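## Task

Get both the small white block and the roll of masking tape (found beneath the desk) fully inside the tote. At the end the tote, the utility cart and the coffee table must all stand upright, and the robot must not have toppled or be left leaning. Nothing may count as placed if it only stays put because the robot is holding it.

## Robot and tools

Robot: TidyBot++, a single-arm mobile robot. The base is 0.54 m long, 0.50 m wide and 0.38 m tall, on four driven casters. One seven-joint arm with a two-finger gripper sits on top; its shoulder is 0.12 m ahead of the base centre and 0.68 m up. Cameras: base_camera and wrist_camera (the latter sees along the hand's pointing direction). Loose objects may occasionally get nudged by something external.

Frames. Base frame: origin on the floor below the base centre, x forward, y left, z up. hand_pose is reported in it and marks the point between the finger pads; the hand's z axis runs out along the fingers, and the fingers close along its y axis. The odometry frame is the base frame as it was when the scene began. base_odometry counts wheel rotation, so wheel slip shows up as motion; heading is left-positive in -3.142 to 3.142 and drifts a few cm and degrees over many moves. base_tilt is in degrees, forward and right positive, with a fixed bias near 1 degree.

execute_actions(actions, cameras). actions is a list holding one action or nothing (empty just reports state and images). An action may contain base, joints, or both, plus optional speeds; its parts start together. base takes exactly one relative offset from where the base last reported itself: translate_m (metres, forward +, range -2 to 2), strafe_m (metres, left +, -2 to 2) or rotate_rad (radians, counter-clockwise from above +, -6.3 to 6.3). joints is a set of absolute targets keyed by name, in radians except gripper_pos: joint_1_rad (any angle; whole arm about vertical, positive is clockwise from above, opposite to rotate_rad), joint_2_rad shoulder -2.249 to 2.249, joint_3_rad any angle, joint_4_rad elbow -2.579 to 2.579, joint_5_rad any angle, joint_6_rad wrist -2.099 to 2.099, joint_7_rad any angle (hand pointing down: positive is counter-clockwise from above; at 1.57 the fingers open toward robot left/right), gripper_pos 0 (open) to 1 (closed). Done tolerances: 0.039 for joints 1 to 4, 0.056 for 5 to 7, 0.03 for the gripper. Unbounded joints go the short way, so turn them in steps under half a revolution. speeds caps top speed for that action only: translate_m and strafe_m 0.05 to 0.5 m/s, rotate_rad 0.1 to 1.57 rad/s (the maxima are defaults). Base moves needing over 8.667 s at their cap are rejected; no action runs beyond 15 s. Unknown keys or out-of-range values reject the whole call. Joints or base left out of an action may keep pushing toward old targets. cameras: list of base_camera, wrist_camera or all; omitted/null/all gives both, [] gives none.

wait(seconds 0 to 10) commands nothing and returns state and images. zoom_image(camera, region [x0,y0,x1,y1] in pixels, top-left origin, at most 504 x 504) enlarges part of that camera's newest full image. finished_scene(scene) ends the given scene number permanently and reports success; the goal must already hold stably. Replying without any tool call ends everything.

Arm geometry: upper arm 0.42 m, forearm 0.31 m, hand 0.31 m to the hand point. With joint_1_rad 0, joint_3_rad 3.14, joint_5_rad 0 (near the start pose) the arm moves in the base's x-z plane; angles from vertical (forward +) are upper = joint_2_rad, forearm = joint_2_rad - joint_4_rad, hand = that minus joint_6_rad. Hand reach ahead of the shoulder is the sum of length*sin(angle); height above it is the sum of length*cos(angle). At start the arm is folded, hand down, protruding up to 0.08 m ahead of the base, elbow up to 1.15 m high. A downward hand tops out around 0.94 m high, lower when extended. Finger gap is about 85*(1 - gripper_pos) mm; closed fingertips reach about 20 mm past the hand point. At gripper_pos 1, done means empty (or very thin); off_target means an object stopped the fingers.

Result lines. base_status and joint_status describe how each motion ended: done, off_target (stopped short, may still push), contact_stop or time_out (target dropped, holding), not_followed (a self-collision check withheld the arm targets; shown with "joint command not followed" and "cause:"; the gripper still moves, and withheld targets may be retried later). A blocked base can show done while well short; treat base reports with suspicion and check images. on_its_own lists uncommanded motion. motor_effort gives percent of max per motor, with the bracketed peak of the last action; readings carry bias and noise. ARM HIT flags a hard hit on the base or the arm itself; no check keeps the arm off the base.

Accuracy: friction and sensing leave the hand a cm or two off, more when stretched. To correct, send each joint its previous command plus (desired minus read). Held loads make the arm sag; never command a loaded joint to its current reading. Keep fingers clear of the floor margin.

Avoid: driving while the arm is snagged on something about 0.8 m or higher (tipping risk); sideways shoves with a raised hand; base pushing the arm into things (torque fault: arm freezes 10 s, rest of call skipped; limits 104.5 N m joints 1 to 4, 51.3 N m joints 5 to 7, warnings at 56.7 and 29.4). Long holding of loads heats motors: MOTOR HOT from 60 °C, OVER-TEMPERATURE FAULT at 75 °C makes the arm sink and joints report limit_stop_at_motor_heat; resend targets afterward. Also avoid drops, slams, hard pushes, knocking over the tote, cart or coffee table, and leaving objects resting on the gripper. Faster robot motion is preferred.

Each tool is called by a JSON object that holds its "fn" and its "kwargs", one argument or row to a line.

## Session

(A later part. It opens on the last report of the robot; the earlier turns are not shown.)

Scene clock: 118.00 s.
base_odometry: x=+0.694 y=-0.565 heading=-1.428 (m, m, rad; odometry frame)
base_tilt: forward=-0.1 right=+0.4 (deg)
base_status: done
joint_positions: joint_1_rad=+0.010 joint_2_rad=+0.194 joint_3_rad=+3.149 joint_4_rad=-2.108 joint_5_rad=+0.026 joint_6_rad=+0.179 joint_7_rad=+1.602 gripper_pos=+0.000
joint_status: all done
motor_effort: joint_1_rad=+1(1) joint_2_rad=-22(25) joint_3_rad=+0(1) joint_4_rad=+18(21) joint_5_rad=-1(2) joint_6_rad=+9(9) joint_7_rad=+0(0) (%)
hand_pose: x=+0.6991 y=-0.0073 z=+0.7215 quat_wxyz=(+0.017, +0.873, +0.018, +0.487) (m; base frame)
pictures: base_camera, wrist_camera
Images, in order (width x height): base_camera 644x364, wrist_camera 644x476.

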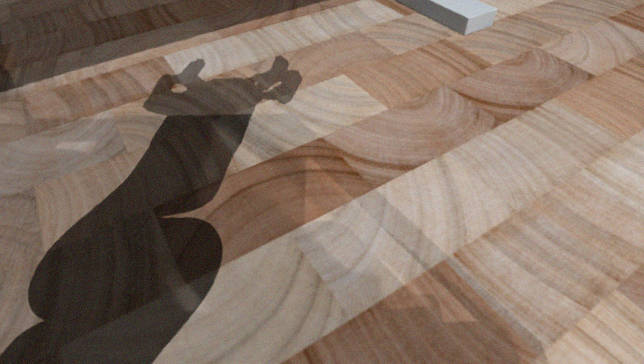

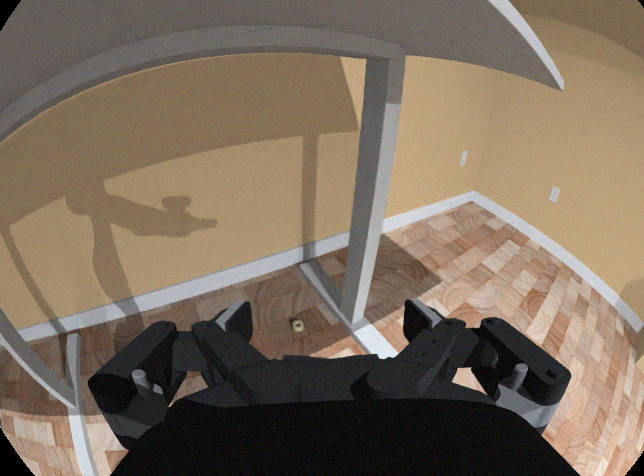

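{"fn": "execute_actions", "kwargs": {
  "actions": [
    {"joints":{"joint_1_rad":0,"joint_2_rad":1.3,"joint_3_rad":3.14,"joint_4_rad":-1.415,"joint_5_rad":0,"joint_6_rad":-0.425,"joint_7_rad":1.57}}
  ],
  "cameras": []
}}

{"fn": "execute_actions", "kwargs": {
  "actions": [
    {"base":{"translate_m":0.3}}
  ]
}}

Scene clock: 127.97 s.
base_odometry: x=+0.694 y=-0.565 heading=-1.428 (m, m, rad; odometry frame)
base_tilt: forward=+0.0 right=+0.4 (deg)
base_status: not commanded
joint_positions: joint_1_rad=+0.010 joint_2_rad=+1.290 joint_3_rad=+3.149 joint_4_rad=-1.429 joint_5_rad=+0.026 joint_6_rad=-0.402 joint_7_rad=+1.602 gripper_pos=+0.000
joint_status: all done
motor_effort: joint_1_rad=+1(0) joint_2_rad=-40(43) joint_3_rad=-1(2) joint_4_rad=+7(18) joint_5_rad=-2(1) joint_6_rad=+1(8) joint_7_rad=-1(1) (%)
hand_pose: x=+0.6582 y=-0.0119 z=+0.2003 quat_wxyz=(+0.009, +1.000, +0.021, +0.010) (m; base frame)
pictures: none
No camera images: the call's "cameras" was empty. Leave "cameras" out to get every camera's image.

Scene clock: 129.90 s.
base_odometry: x=+0.737 y=-0.862 heading=-1.428 (m, m, rad; odometry frame)
base_tilt: forward=+0.0 right=+0.4 (deg)
base_status: done
joint_positions: joint_1_rad=+0.010 joint_2_rad=+1.290 joint_3_rad=+3.149 joint_4_rad=-1.419 joint_5_rad=+0.026 joint_6_rad=-0.405 joint_7_rad=+1.602 gripper_pos=+0.000
joint_status: not commanded
motor_effort: joint_1_rad=+1(1) joint_2_rad=-41(41) joint_3_rad=+0(1) joint_4_rad=+7(9) joint_5_rad=-1(1) joint_6_rad=+1(1) joint_7_rad=+1(0) (%)
hand_pose: x=+0.6637 y=-0.0119 z=+0.2018 quat_wxyz=(+0.009, +1.000, +0.021, +0.014) (m; base frame)
pictures: base_camera, wrist_camera
Images, in order (width x height): base_camera 644x364, wrist_camera 644x476.

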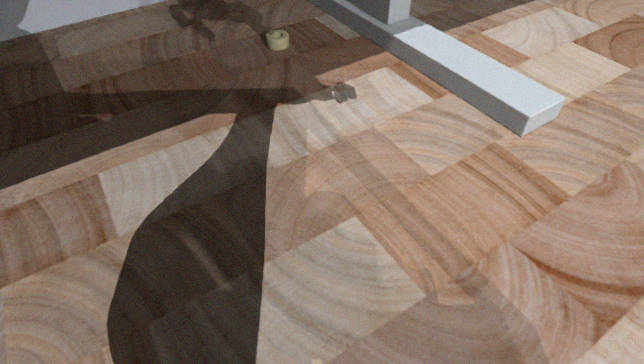

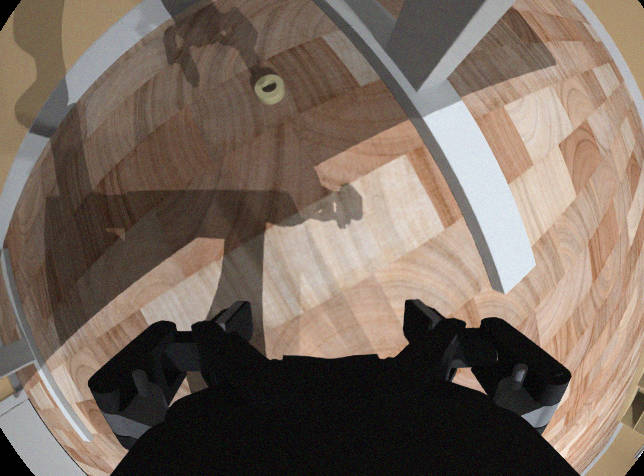

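{"fn": "execute_actions", "kwargs": {
  "actions": [
    {"base":{"strafe_m":0.09}}
  ],
  "cameras": []
}}

{"fn": "execute_actions", "kwargs": {
  "actions": [
    {"base":{"translate_m":0.28}}
  ]
}}

Scene clock: 134.47 s.
base_odometry: x=+0.826 y=-0.850 heading=-1.428 (m, m, rad; odometry frame)
base_tilt: forward=-0.1 right=+0.5 (deg)
base_status: done
joint_positions: joint_1_rad=-0.001 joint_2_rad=+1.290 joint_3_rad=+3.139 joint_4_rad=-1.419 joint_5_rad=+0.026 joint_6_rad=-0.405 joint_7_rad=+1.602 gripper_pos=+0.000
joint_status: not commanded
motor_effort: joint_1_rad=+0(3) joint_2_rad=-40(40) joint_3_rad=-1(3) joint_4_rad=+7(7) joint_5_rad=-2(2) joint_6_rad=+1(1) joint_7_rad=+1(1) (%)
hand_pose: x=+0.6638 y=+0.0005 z=+0.2019 quat_wxyz=(+0.004, +0.999, +0.028, +0.014) (m; base frame)
pictures: none
No camera images: the call's "cameras" was empty. Leave "cameras" out to get every camera's image.

Scene clock: 136.33 s.
base_odometry: x=+0.866 y=-1.127 heading=-1.428 (m, m, rad; odometry frame)
base_tilt: forward=+0.0 right=+0.5 (deg)
base_status: done
joint_positions: joint_1_rad=-0.001 joint_2_rad=+1.291 joint_3_rad=+3.139 joint_4_rad=-1.415 joint_5_rad=+0.026 joint_6_rad=-0.406 joint_7_rad=+1.602 gripper_pos=+0.000
joint_status: not commanded
motor_effort: joint_1_rad=+1(0) joint_2_rad=-41(43) joint_3_rad=-1(2) joint_4_rad=+7(9) joint_5_rad=-1(2) joint_6_rad=+1(2) joint_7_rad=+1(1) (%)
hand_pose: x=+0.6654 y=+0.0005 z=+0.2021 quat_wxyz=(+0.004, +0.999, +0.028, +0.015) (m; base frame)
pictures: base_camera, wrist_camera
Images, in order (width x height): base_camera 644x364, wrist_camera 644x476.

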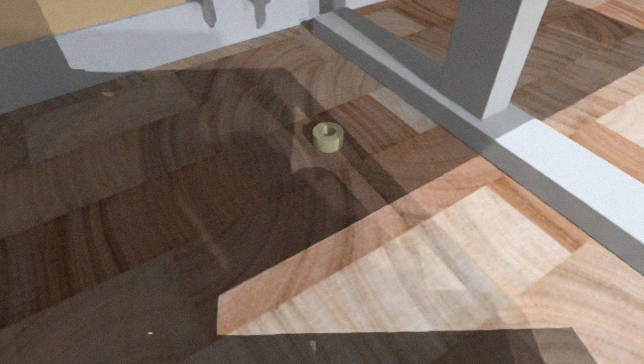

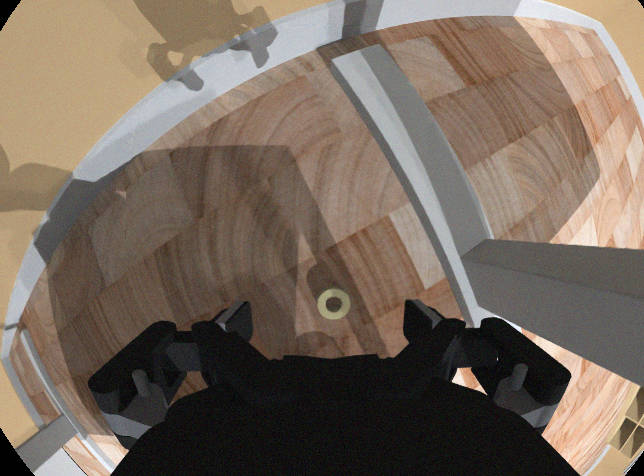

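{"fn": "execute_actions", "kwargs": {
  "actions": [
    {"base":{"translate_m":-0.05},"joints":{"joint_2_rad":1.55,"joint_4_rad":-1.2,"joint_6_rad":-0.39}}
  ],
  "cameras": []
}}

{"fn": "execute_actions", "kwargs": {
  "actions": [
    {"base":{"strafe_m":-0.012},"joints":{"joint_2_rad":1.63,"joint_4_rad":-1.13,"joint_6_rad":-0.38}}
  ]
}}

Scene clock: 143.00 s.
base_odometry: x=+0.859 y=-1.077 heading=-1.428 (m, m, rad; odometry frame)
base_tilt: forward=-0.1 right=+0.4 (deg)
base_status: done
joint_positions: joint_1_rad=-0.001 joint_2_rad=+1.553 joint_3_rad=+3.139 joint_4_rad=-1.213 joint_5_rad=+0.026 joint_6_rad=-0.406 joint_7_rad=+1.602 gripper_pos=+0.000
joint_status: all done
motor_effort: joint_1_rad=+1(3) joint_2_rad=-40(44) joint_3_rad=-1(1) joint_4_rad=+6(7) joint_5_rad=-1(1) joint_6_rad=+1(1) joint_7_rad=+0(0) (%)
hand_pose: x=+0.6457 y=+0.0004 z=+0.0859 quat_wxyz=(+0.003, +0.999, +0.028, -0.015) (m; base frame)
pictures: none
No camera images: the call's "cameras" was empty. Leave "cameras" out to get every camera's image.

Scene clock: 143.97 s.
base_odometry: x=+0.847 y=-1.079 heading=-1.428 (m, m, rad; odometry frame)
base_tilt: forward=-0.1 right=+0.4 (deg)
base_status: done
joint_positions: joint_1_rad=+0.001 joint_2_rad=+1.621 joint_3_rad=+3.140 joint_4_rad=-1.138 joint_5_rad=+0.026 joint_6_rad=-0.402 joint_7_rad=+1.602 gripper_pos=+0.000
joint_status: all done
motor_effort: joint_1_rad=+1(2) joint_2_rad=-41(44) joint_3_rad=-1(2) joint_4_rad=+6(7) joint_5_rad=-1(1) joint_6_rad=+1(2) joint_7_rad=+1(1) (%)
hand_pose: x=+0.6508 y=-0.0010 z=+0.0580 quat_wxyz=(+0.004, +1.000, +0.027, -0.010) (m; base frame)
pictures: base_camera, wrist_camera
Images, in order (width x height): base_camera 644x364, wrist_camera 644x476.

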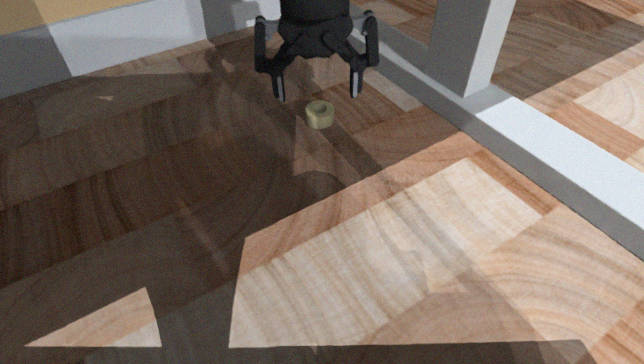

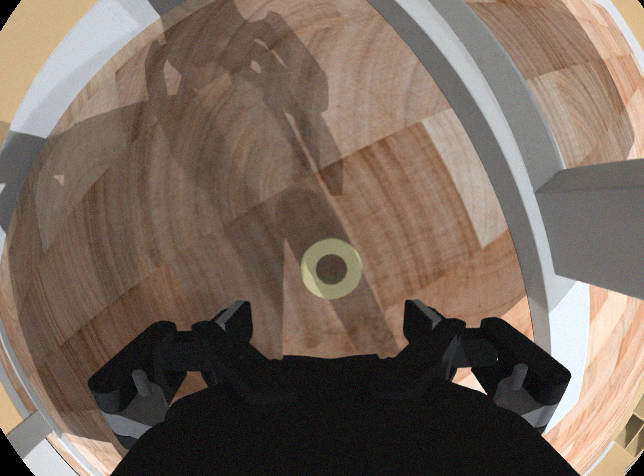

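{"fn": "execute_actions", "kwargs": {
  "actions": [
    {"base":{"translate_m":0.043}}
  ],
  "cameras": []
}}

{"fn": "execute_actions", "kwargs": {
  "actions": [
    {"joints":{"joint_2_rad":1.69,"joint_6_rad":-0.32}}
  ]
}}

Scene clock: 147.90 s.
base_odometry: x=+0.853 y=-1.122 heading=-1.428 (m, m, rad; odometry frame)
base_tilt: forward=+0.0 right=+0.4 (deg)
base_status: done
joint_positions: joint_1_rad=+0.001 joint_2_rad=+1.622 joint_3_rad=+3.140 joint_4_rad=-1.131 joint_5_rad=+0.026 joint_6_rad=-0.401 joint_7_rad=+1.602 gripper_pos=+0.000
joint_status: not commanded
motor_effort: joint_1_rad=+1(3) joint_2_rad=-41(42) joint_3_rad=-1(1) joint_4_rad=+6(7) joint_5_rad=-1(1) joint_6_rad=+1(0) joint_7_rad=+1(0) (%)
hand_pose: x=+0.6548 y=-0.0009 z=+0.0583 quat_wxyz=(+0.004, +1.000, +0.027, -0.006) (m; base frame)
pictures: none
No camera images: the call's "cameras" was empty. Leave "cameras" out to get every camera's image.

Scene clock: 148.80 s.
base_odometry: x=+0.853 y=-1.122 heading=-1.428 (m, m, rad; odometry frame)
base_tilt: forward=-0.1 right=+0.4 (deg)
base_status: not commanded
joint_positions: joint_1_rad=+0.001 joint_2_rad=+1.685 joint_3_rad=+3.140 joint_4_rad=-1.131 joint_5_rad=+0.026 joint_6_rad=-0.342 joint_7_rad=+1.602 gripper_pos=+0.000
joint_status: all done
motor_effort: joint_1_rad=+0(1) joint_2_rad=-40(42) joint_3_rad=-1(1) joint_4_rad=+5(6) joint_5_rad=-2(1) joint_6_rad=+1(1) joint_7_rad=+0(1) (%)
hand_pose: x=+0.6324 y=-0.0005 z=+0.0246 quat_wxyz=(+0.003, +1.000, +0.027, -0.008) (m; base frame)
pictures: base_camera, wrist_camera
Images, in order (width x height): base_camera 644x364, wrist_camera 644x476.

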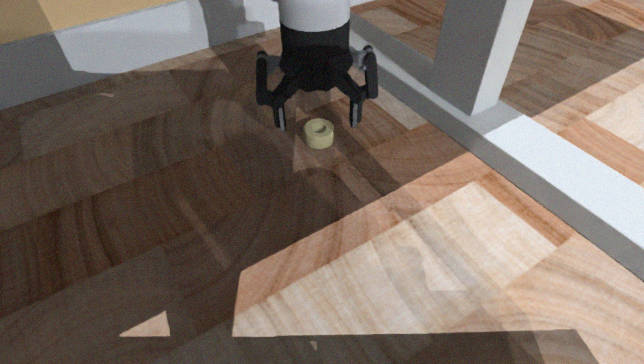

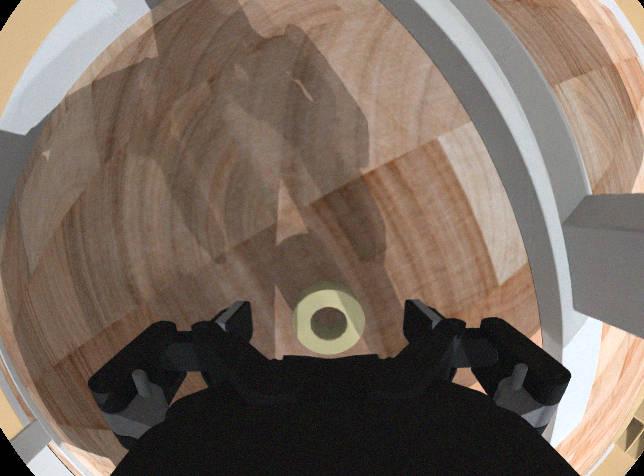

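{"fn": "execute_actions", "kwargs": {
  "actions": [
    {"joints":{"gripper_pos":1}}
  ]
}}

Scene clock: 151.93 s.
base_odometry: x=+0.853 y=-1.122 heading=-1.428 (m, m, rad; odometry frame)
base_tilt: forward=+0.0 right=+0.4 (deg)
base_status: not commanded
joint_positions: joint_1_rad=+0.001 joint_2_rad=+1.683 joint_3_rad=+3.140 joint_4_rad=-1.132 joint_5_rad=+0.026 joint_6_rad=-0.342 joint_7_rad=+1.602 gripper_pos=+0.623
joint_status: gripper_pos off_target (ended at +0.623, target +1.000)
motor_effort: joint_1_rad=+1(1) joint_2_rad=-39(41) joint_3_rad=+0(1) joint_4_rad=+5(8) joint_5_rad=-1(2) joint_6_rad=+0(6) joint_7_rad=+0(0) (%)
hand_pose: x=+0.6331 y=-0.0005 z=+0.0257 quat_wxyz=(+0.003, +1.000, +0.027, -0.008) (m; base frame)
pictures: base_camera, wrist_camera
Images, in order (width x height): base_camera 644x364, wrist_camera 644x476.

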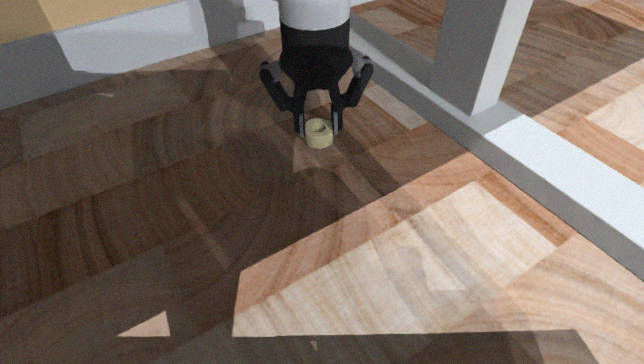

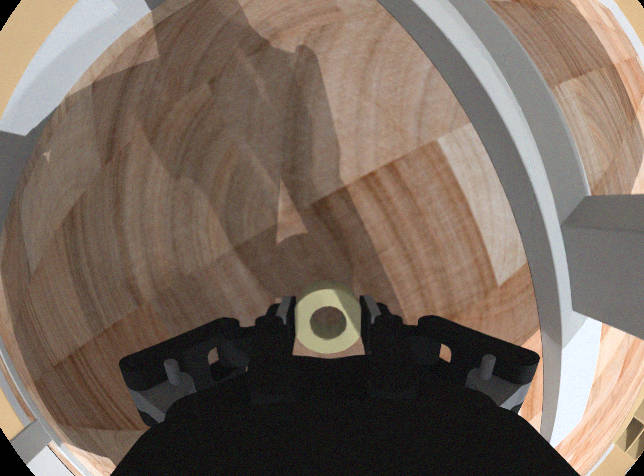

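{"fn": "execute_actions", "kwargs": {
  "actions": [
    {"joints":{"joint_2_rad":1.3,"joint_4_rad":-1.415,"joint_6_rad":-0.425}}
  ]
}}

{"fn": "execute_actions", "kwargs": {
  "actions": [
    {"base":{"translate_m":-0.9}}
  ]
}}

Scene clock: 155.17 s.
base_odometry: x=+0.853 y=-1.122 heading=-1.428 (m, m, rad; odometry frame)
base_tilt: forward=+0.0 right=+0.5 (deg)
base_status: not commanded
joint_positions: joint_1_rad=+0.001 joint_2_rad=+1.301 joint_3_rad=+3.140 joint_4_rad=-1.403 joint_5_rad=+0.026 joint_6_rad=-0.401 joint_7_rad=+1.602 gripper_pos=+0.623
joint_status: all done
motor_effort: joint_1_rad=+1(1) joint_2_rad=-41(42) joint_3_rad=-1(1) joint_4_rad=+7(7) joint_5_rad=-1(2) joint_6_rad=+1(1) joint_7_rad=+0(0) (%)
hand_pose: x=+0.6690 y=-0.0009 z=+0.1980 quat_wxyz=(+0.005, +0.999, +0.027, +0.018) (m; base frame)
pictures: base_camera, wrist_camera
Images, in order (width x height): base_camera 644x364, wrist_camera 644x476.

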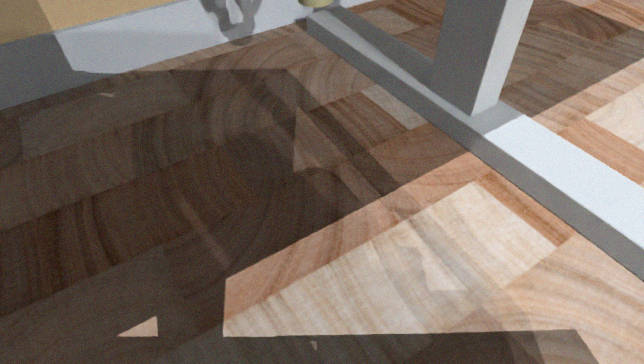

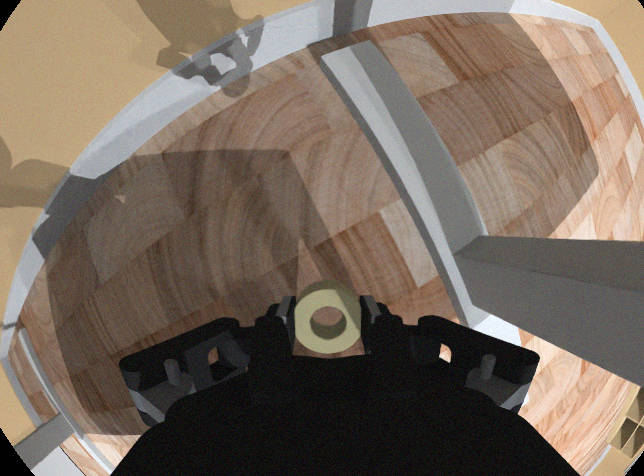

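Scene clock: 158.43 s.
base_odometry: x=+0.725 y=-0.231 heading=-1.428 (m, m, rad; odometry frame)
base_tilt: forward=-0.1 right=+0.5 (deg)
base_status: done
joint_positions: joint_1_rad=+0.001 joint_2_rad=+1.301 joint_3_rad=+3.140 joint_4_rad=-1.410 joint_5_rad=+0.026 joint_6_rad=-0.406 joint_7_rad=+1.602 gripper_pos=+0.623
joint_status: not commanded
motor_effort: joint_1_rad=+1(1) joint_2_rad=-40(42) joint_3_rad=-1(2) joint_4_rad=+7(8) joint_5_rad=-2(2) joint_6_rad=+1(2) joint_7_rad=+0(1) (%)
hand_pose: x=+0.6634 y=-0.0010 z=+0.1969 quat_wxyz=(+0.005, +1.000, +0.027, +0.012) (m; base frame)
pictures: base_camera, wrist_camera
Images, in order (width x height): base_camera 644x364, wrist_camera 644x476.

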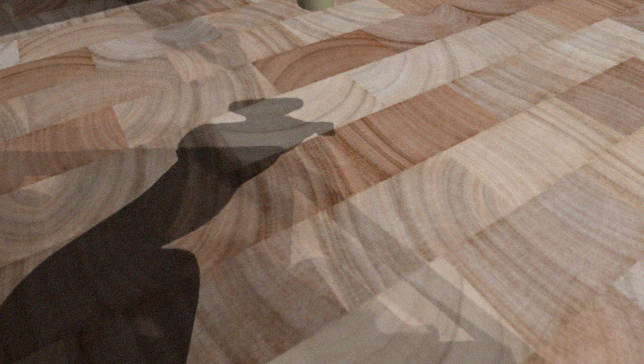

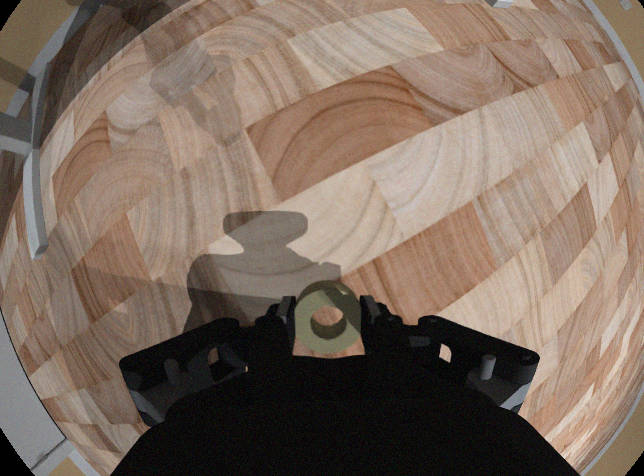

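{"fn": "execute_actions", "kwargs": {
  "actions": [
    {"joints":{"joint_2_rad":0.2,"joint_4_rad":-2.1,"joint_6_rad":-0.75}}
  ],
  "cameras": []
}}

{"fn": "execute_actions", "kwargs": {
  "actions": [
    {"base":{"rotate_rad":2.39}}
  ],
  "cameras": []
}}

{"fn": "execute_actions", "kwargs": {
  "actions": [
    {"base":{"translate_m":0.1},"joints":{"joint_2_rad":0.9,"joint_4_rad":-1.5,"joint_6_rad":-0.74}}
  ]
}}

Scene clock: 165.07 s.
base_odometry: x=+0.725 y=-0.231 heading=-1.428 (m, m, rad; odometry frame)
base_tilt: forward=-0.1 right=+0.5 (deg)
base_status: not commanded
joint_positions: joint_1_rad=+0.001 joint_2_rad=+0.212 joint_3_rad=+3.140 joint_4_rad=-2.088 joint_5_rad=+0.026 joint_6_rad=-0.728 joint_7_rad=+1.602 gripper_pos=+0.623
joint_status: all done
motor_effort: joint_1_rad=+1(1) joint_2_rad=-19(42) joint_3_rad=-1(1) joint_4_rad=+13(14) joint_5_rad=-1(2) joint_6_rad=+2(2) joint_7_rad=+1(1) (%)
hand_pose: x=+0.4771 y=-0.0035 z=+0.5744 quat_wxyz=(+0.010, +0.998, +0.025, +0.057) (m; base frame)
pictures: none
No camera images: the call's "cameras" was empty. Leave "cameras" out to get every camera's image.

Scene clock: 167.93 s.
base_odometry: x=+0.725 y=-0.231 heading=+0.962 (m, m, rad; odometry frame)
base_tilt: forward=+0.0 right=+0.4 (deg)
base_status: done
joint_positions: joint_1_rad=+0.001 joint_2_rad=+0.212 joint_3_rad=+3.140 joint_4_rad=-2.088 joint_5_rad=+0.026 joint_6_rad=-0.728 joint_7_rad=+1.602 gripper_pos=+0.623
joint_status: not commanded
motor_effort: joint_1_rad=+0(1) joint_2_rad=-19(21) joint_3_rad=-1(2) joint_4_rad=+13(13) joint_5_rad=-2(1) joint_6_rad=+2(2) joint_7_rad=+0(1) (%)
hand_pose: x=+0.4771 y=-0.0035 z=+0.5744 quat_wxyz=(+0.010, +0.998, +0.025, +0.057) (m; base frame)
pictures: none
No camera images: the call's "cameras" was empty. Leave "cameras" out to get every camera's image.

Scene clock: 169.90 s.
base_odometry: x=+0.782 y=-0.149 heading=+0.962 (m, m, rad; odometry frame)
base_tilt: forward=-0.1 right=+0.4 (deg)
base_status: done
joint_positions: joint_1_rad=+0.001 joint_2_rad=+0.892 joint_3_rad=+3.140 joint_4_rad=-1.514 joint_5_rad=+0.026 joint_6_rad=-0.731 joint_7_rad=+1.602 gripper_pos=+0.623
joint_status: all done
motor_effort: joint_1_rad=+1(0) joint_2_rad=-38(39) joint_3_rad=-1(0) joint_4_rad=+11(16) joint_5_rad=-1(1) joint_6_rad=+1(3) joint_7_rad=+0(0) (%)
hand_pose: x=+0.6587 y=-0.0032 z=+0.4014 quat_wxyz=(+0.008, +1.000, +0.025, +0.002) (m; base frame)
pictures: base_camera, wrist_camera
Images, in order (width x height): base_camera 644x364, wrist_camera 644x476.

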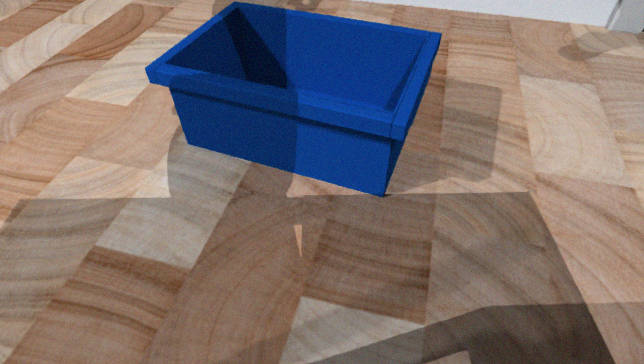

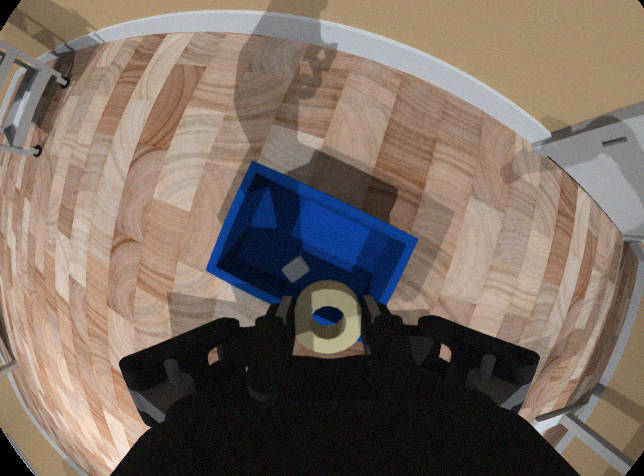

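{"fn": "execute_actions", "kwargs": {
  "actions": [
    {"base":{"strafe_m":-0.03},"joints":{"joint_7_rad":1.12}}
  ],
  "cameras": []
}}

{"fn": "execute_actions", "kwargs": {
  "actions": [
    {"base":{"translate_m":0.07},"joints":{"joint_2_rad":1.28,"joint_4_rad":-1.42,"joint_6_rad":-0.44}}
  ]
}}

Scene clock: 175.30 s.
base_odometry: x=+0.807 y=-0.166 heading=+0.962 (m, m, rad; odometry frame)
base_tilt: forward=+0.0 right=+0.4 (deg)
base_status: done
joint_positions: joint_1_rad=+0.004 joint_2_rad=+0.892 joint_3_rad=+3.142 joint_4_rad=-1.514 joint_5_rad=+0.026 joint_6_rad=-0.731 joint_7_rad=+1.128 gripper_pos=+0.623
joint_status: all done
motor_effort: joint_1_rad=+0(5) joint_2_rad=-38(39) joint_3_rad=-1(2) joint_4_rad=+11(12) joint_5_rad=-1(1) joint_6_rad=+1(1) joint_7_rad=+1(0) (%)
hand_pose: x=+0.6590 y=-0.0065 z=+0.4015 quat_wxyz=(+0.008, +0.977, -0.213, +0.004) (m; base frame)
pictures: none
No camera images: the call's "cameras" was empty. Leave "cameras" out to get every camera's image.

Scene clock: 177.03 s.
base_odometry: x=+0.847 y=-0.108 heading=+0.962 (m, m, rad; odometry frame)
base_tilt: forward=+0.0 right=+0.4 (deg)
base_status: done
joint_positions: joint_1_rad=+0.004 joint_2_rad=+1.282 joint_3_rad=+3.142 joint_4_rad=-1.432 joint_5_rad=+0.026 joint_6_rad=-0.464 joint_7_rad=+1.128 gripper_pos=+0.623
joint_status: all done
motor_effort: joint_1_rad=+1(1) joint_2_rad=-40(42) joint_3_rad=-1(1) joint_4_rad=+7(13) joint_5_rad=-1(1) joint_6_rad=+1(2) joint_7_rad=+0(1) (%)
hand_pose: x=+0.6413 y=-0.0047 z=+0.2046 quat_wxyz=(+0.010, +0.977, -0.210, -0.017) (m; base frame)
pictures: base_camera, wrist_camera
Images, in order (width x height): base_camera 644x364, wrist_camera 644x476.

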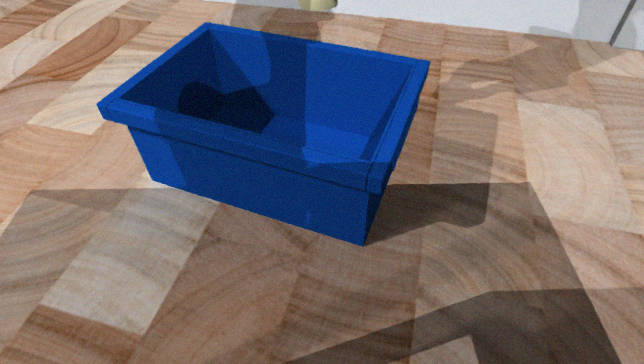

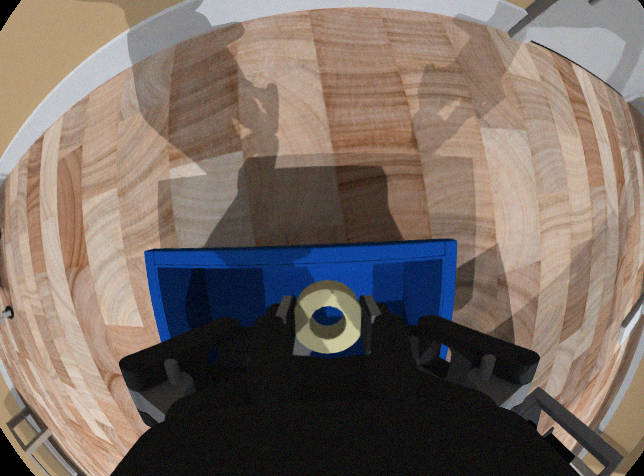

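{"fn": "execute_actions", "kwargs": {
  "actions": [
    {"base":{"strafe_m":-0.025}}
  ],
  "cameras": []
}}

{"fn": "execute_actions", "kwargs": {
  "actions": [
    {"base":{"translate_m":-0.02},"joints":{"joint_2_rad":1.42,"joint_4_rad":-1.38,"joint_6_rad":-0.34}}
  ]
}}

Scene clock: 183.20 s.
base_odometry: x=+0.868 y=-0.123 heading=+0.962 (m, m, rad; odometry frame)
base_tilt: forward=+0.0 right=+0.5 (deg)
base_status: done
joint_positions: joint_1_rad=+0.006 joint_2_rad=+1.282 joint_3_rad=+3.143 joint_4_rad=-1.432 joint_5_rad=+0.026 joint_6_rad=-0.463 joint_7_rad=+1.128 gripper_pos=+0.623
joint_status: not commanded
motor_effort: joint_1_rad=+1(3) joint_2_rad=-40(41) joint_3_rad=-1(2) joint_4_rad=+7(7) joint_5_rad=-2(1) joint_6_rad=+0(0) joint_7_rad=+0(0) (%)
hand_pose: x=+0.6416 y=-0.0065 z=+0.2046 quat_wxyz=(+0.010, +0.977, -0.212, -0.016) (m; base frame)
pictures: none
No camera images: the call's "cameras" was empty. Leave "cameras" out to get every camera's image.

Scene clock: 184.53 s.
base_odometry: x=+0.857 y=-0.139 heading=+0.962 (m, m, rad; odometry frame)
base_tilt: forward=-0.1 right=+0.5 (deg)
base_status: done
joint_positions: joint_1_rad=+0.006 joint_2_rad=+1.423 joint_3_rad=+3.143 joint_4_rad=-1.391 joint_5_rad=+0.026 joint_6_rad=-0.364 joint_7_rad=+1.128 gripper_pos=+0.623
joint_status: all done
motor_effort: joint_1_rad=+1(3) joint_2_rad=-39(42) joint_3_rad=-1(1) joint_4_rad=+5(6) joint_5_rad=-1(1) joint_6_rad=+0(0) joint_7_rad=+0(0) (%)
hand_pose: x=+0.6250 y=-0.0057 z=+0.1350 quat_wxyz=(+0.009, +0.977, -0.211, -0.017) (m; base frame)
pictures: base_camera, wrist_camera
Images, in order (width x height): base_camera 644x364, wrist_camera 644x476.

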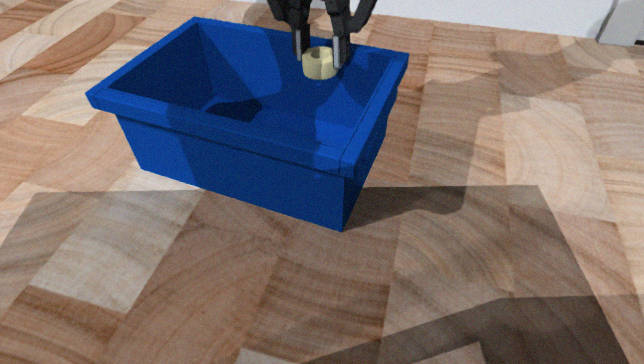

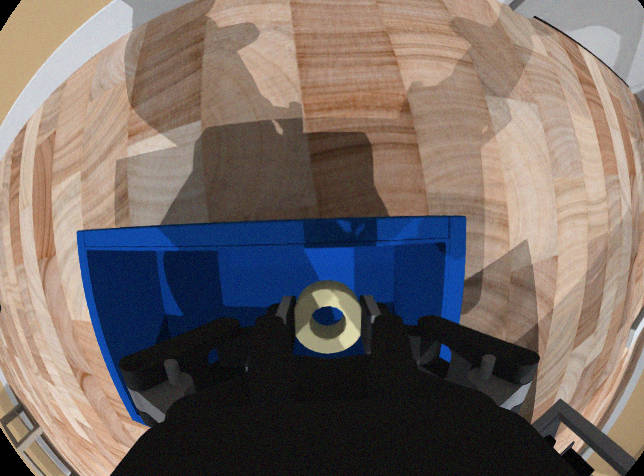

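{"fn": "execute_actions", "kwargs": {
  "actions": [
    {"joints":{"joint_2_rad":1.52,"joint_6_rad":-0.25}}
  ]
}}

{"fn": "execute_actions", "kwargs": {
  "actions": [
    {"joints":{"gripper_pos":0.4}}
  ],
  "cameras": []
}}

{"fn": "execute_actions", "kwargs": {
  "actions": [
    {"joints":{"joint_2_rad":0.9,"joint_4_rad":-1.5,"joint_6_rad":-0.74}}
  ]
}}

Scene clock: 188.10 s.
base_odometry: x=+0.857 y=-0.139 heading=+0.962 (m, m, rad; odometry frame)
base_tilt: forward=-0.1 right=+0.5 (deg)
base_status: not commanded
joint_positions: joint_1_rad=+0.006 joint_2_rad=+1.520 joint_3_rad=+3.143 joint_4_rad=-1.388 joint_5_rad=+0.026 joint_6_rad=-0.273 joint_7_rad=+1.128 gripper_pos=+0.623
joint_status: all done
motor_effort: joint_1_rad=+1(1) joint_2_rad=-39(40) joint_3_rad=-1(1) joint_4_rad=+3(5) joint_5_rad=-1(1) joint_6_rad=+0(1) joint_7_rad=+0(0) (%)
hand_pose: x=+0.5999 y=-0.0048 z=+0.0862 quat_wxyz=(+0.008, +0.977, -0.211, -0.018) (m; base frame)
pictures: base_camera, wrist_camera
Images, in order (width x height): base_camera 644x364, wrist_camera 644x476.

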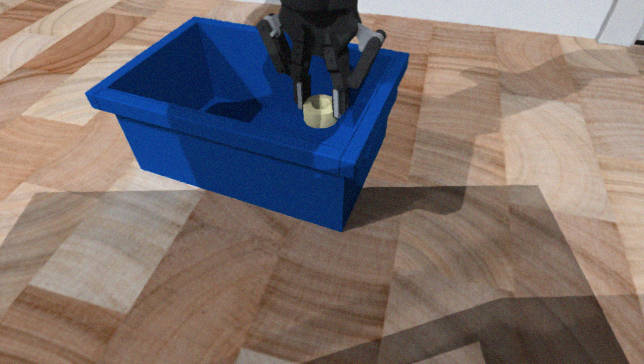

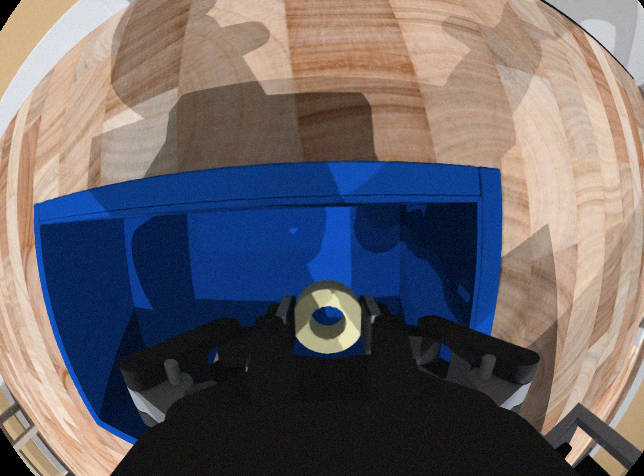

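Scene clock: 188.97 s.
base_odometry: x=+0.857 y=-0.139 heading=+0.962 (m, m, rad; odometry frame)
base_tilt: forward=-0.1 right=+0.4 (deg)
base_status: not commanded
joint_positions: joint_1_rad=+0.006 joint_2_rad=+1.520 joint_3_rad=+3.143 joint_4_rad=-1.388 joint_5_rad=+0.026 joint_6_rad=-0.273 joint_7_rad=+1.128 gripper_pos=+0.400
joint_status: all done
motor_effort: joint_1_rad=+1(1) joint_2_rad=-39(39) joint_3_rad=+0(1) joint_4_rad=+3(3) joint_5_rad=-2(2) joint_6_rad=+0(1) joint_7_rad=+0(0) (%)
hand_pose: x=+0.5999 y=-0.0048 z=+0.0862 quat_wxyz=(+0.008, +0.977, -0.211, -0.018) (m; base frame)
pictures: none
No camera images: the call's "cameras" was empty. Leave "cameras" out to get every camera's image.

Scene clock: 190.83 s.
base_odometry: x=+0.857 y=-0.139 heading=+0.962 (m, m, rad; odometry frame)
base_tilt: forward=+0.0 right=+0.5 (deg)
base_status: not commanded
joint_positions: joint_1_rad=+0.006 joint_2_rad=+0.910 joint_3_rad=+3.143 joint_4_rad=-1.487 joint_5_rad=+0.026 joint_6_rad=-0.718 joint_7_rad=+1.128 gripper_pos=+0.400
joint_status: all done
motor_effort: joint_1_rad=+1(1) joint_2_rad=-38(42) joint_3_rad=-1(0) joint_4_rad=+12(12) joint_5_rad=-1(2) joint_6_rad=+1(1) joint_7_rad=+0(0) (%)
hand_pose: x=+0.6727 y=-0.0083 z=+0.3979 quat_wxyz=(+0.006, +0.977, -0.214, +0.015) (m; base frame)
pictures: base_camera, wrist_camera
Images, in order (width x height): base_camera 644x364, wrist_camera 644x476.

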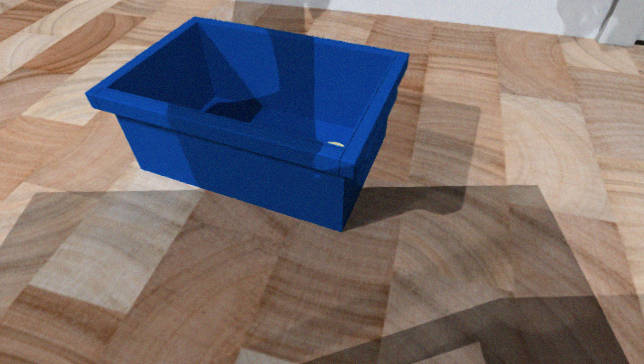

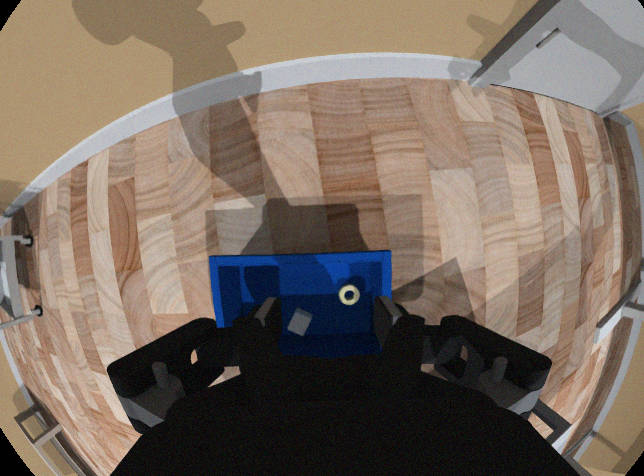

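{"fn": "zoom_image", "kwargs": {
  "camera": "wrist_camera",
  "region": [200, 230, 420, 360]
}}

Region (200, 230, 420, 360) of wrist_camera's 644x476 image, scaled by 2.291; it fills the top 298 rows of this view, and the rest is white.

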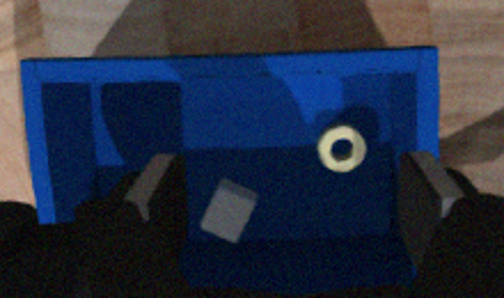

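{"fn": "finished_scene", "kwargs": {
  "scene": 1
}}

The scene is finished: the task was done.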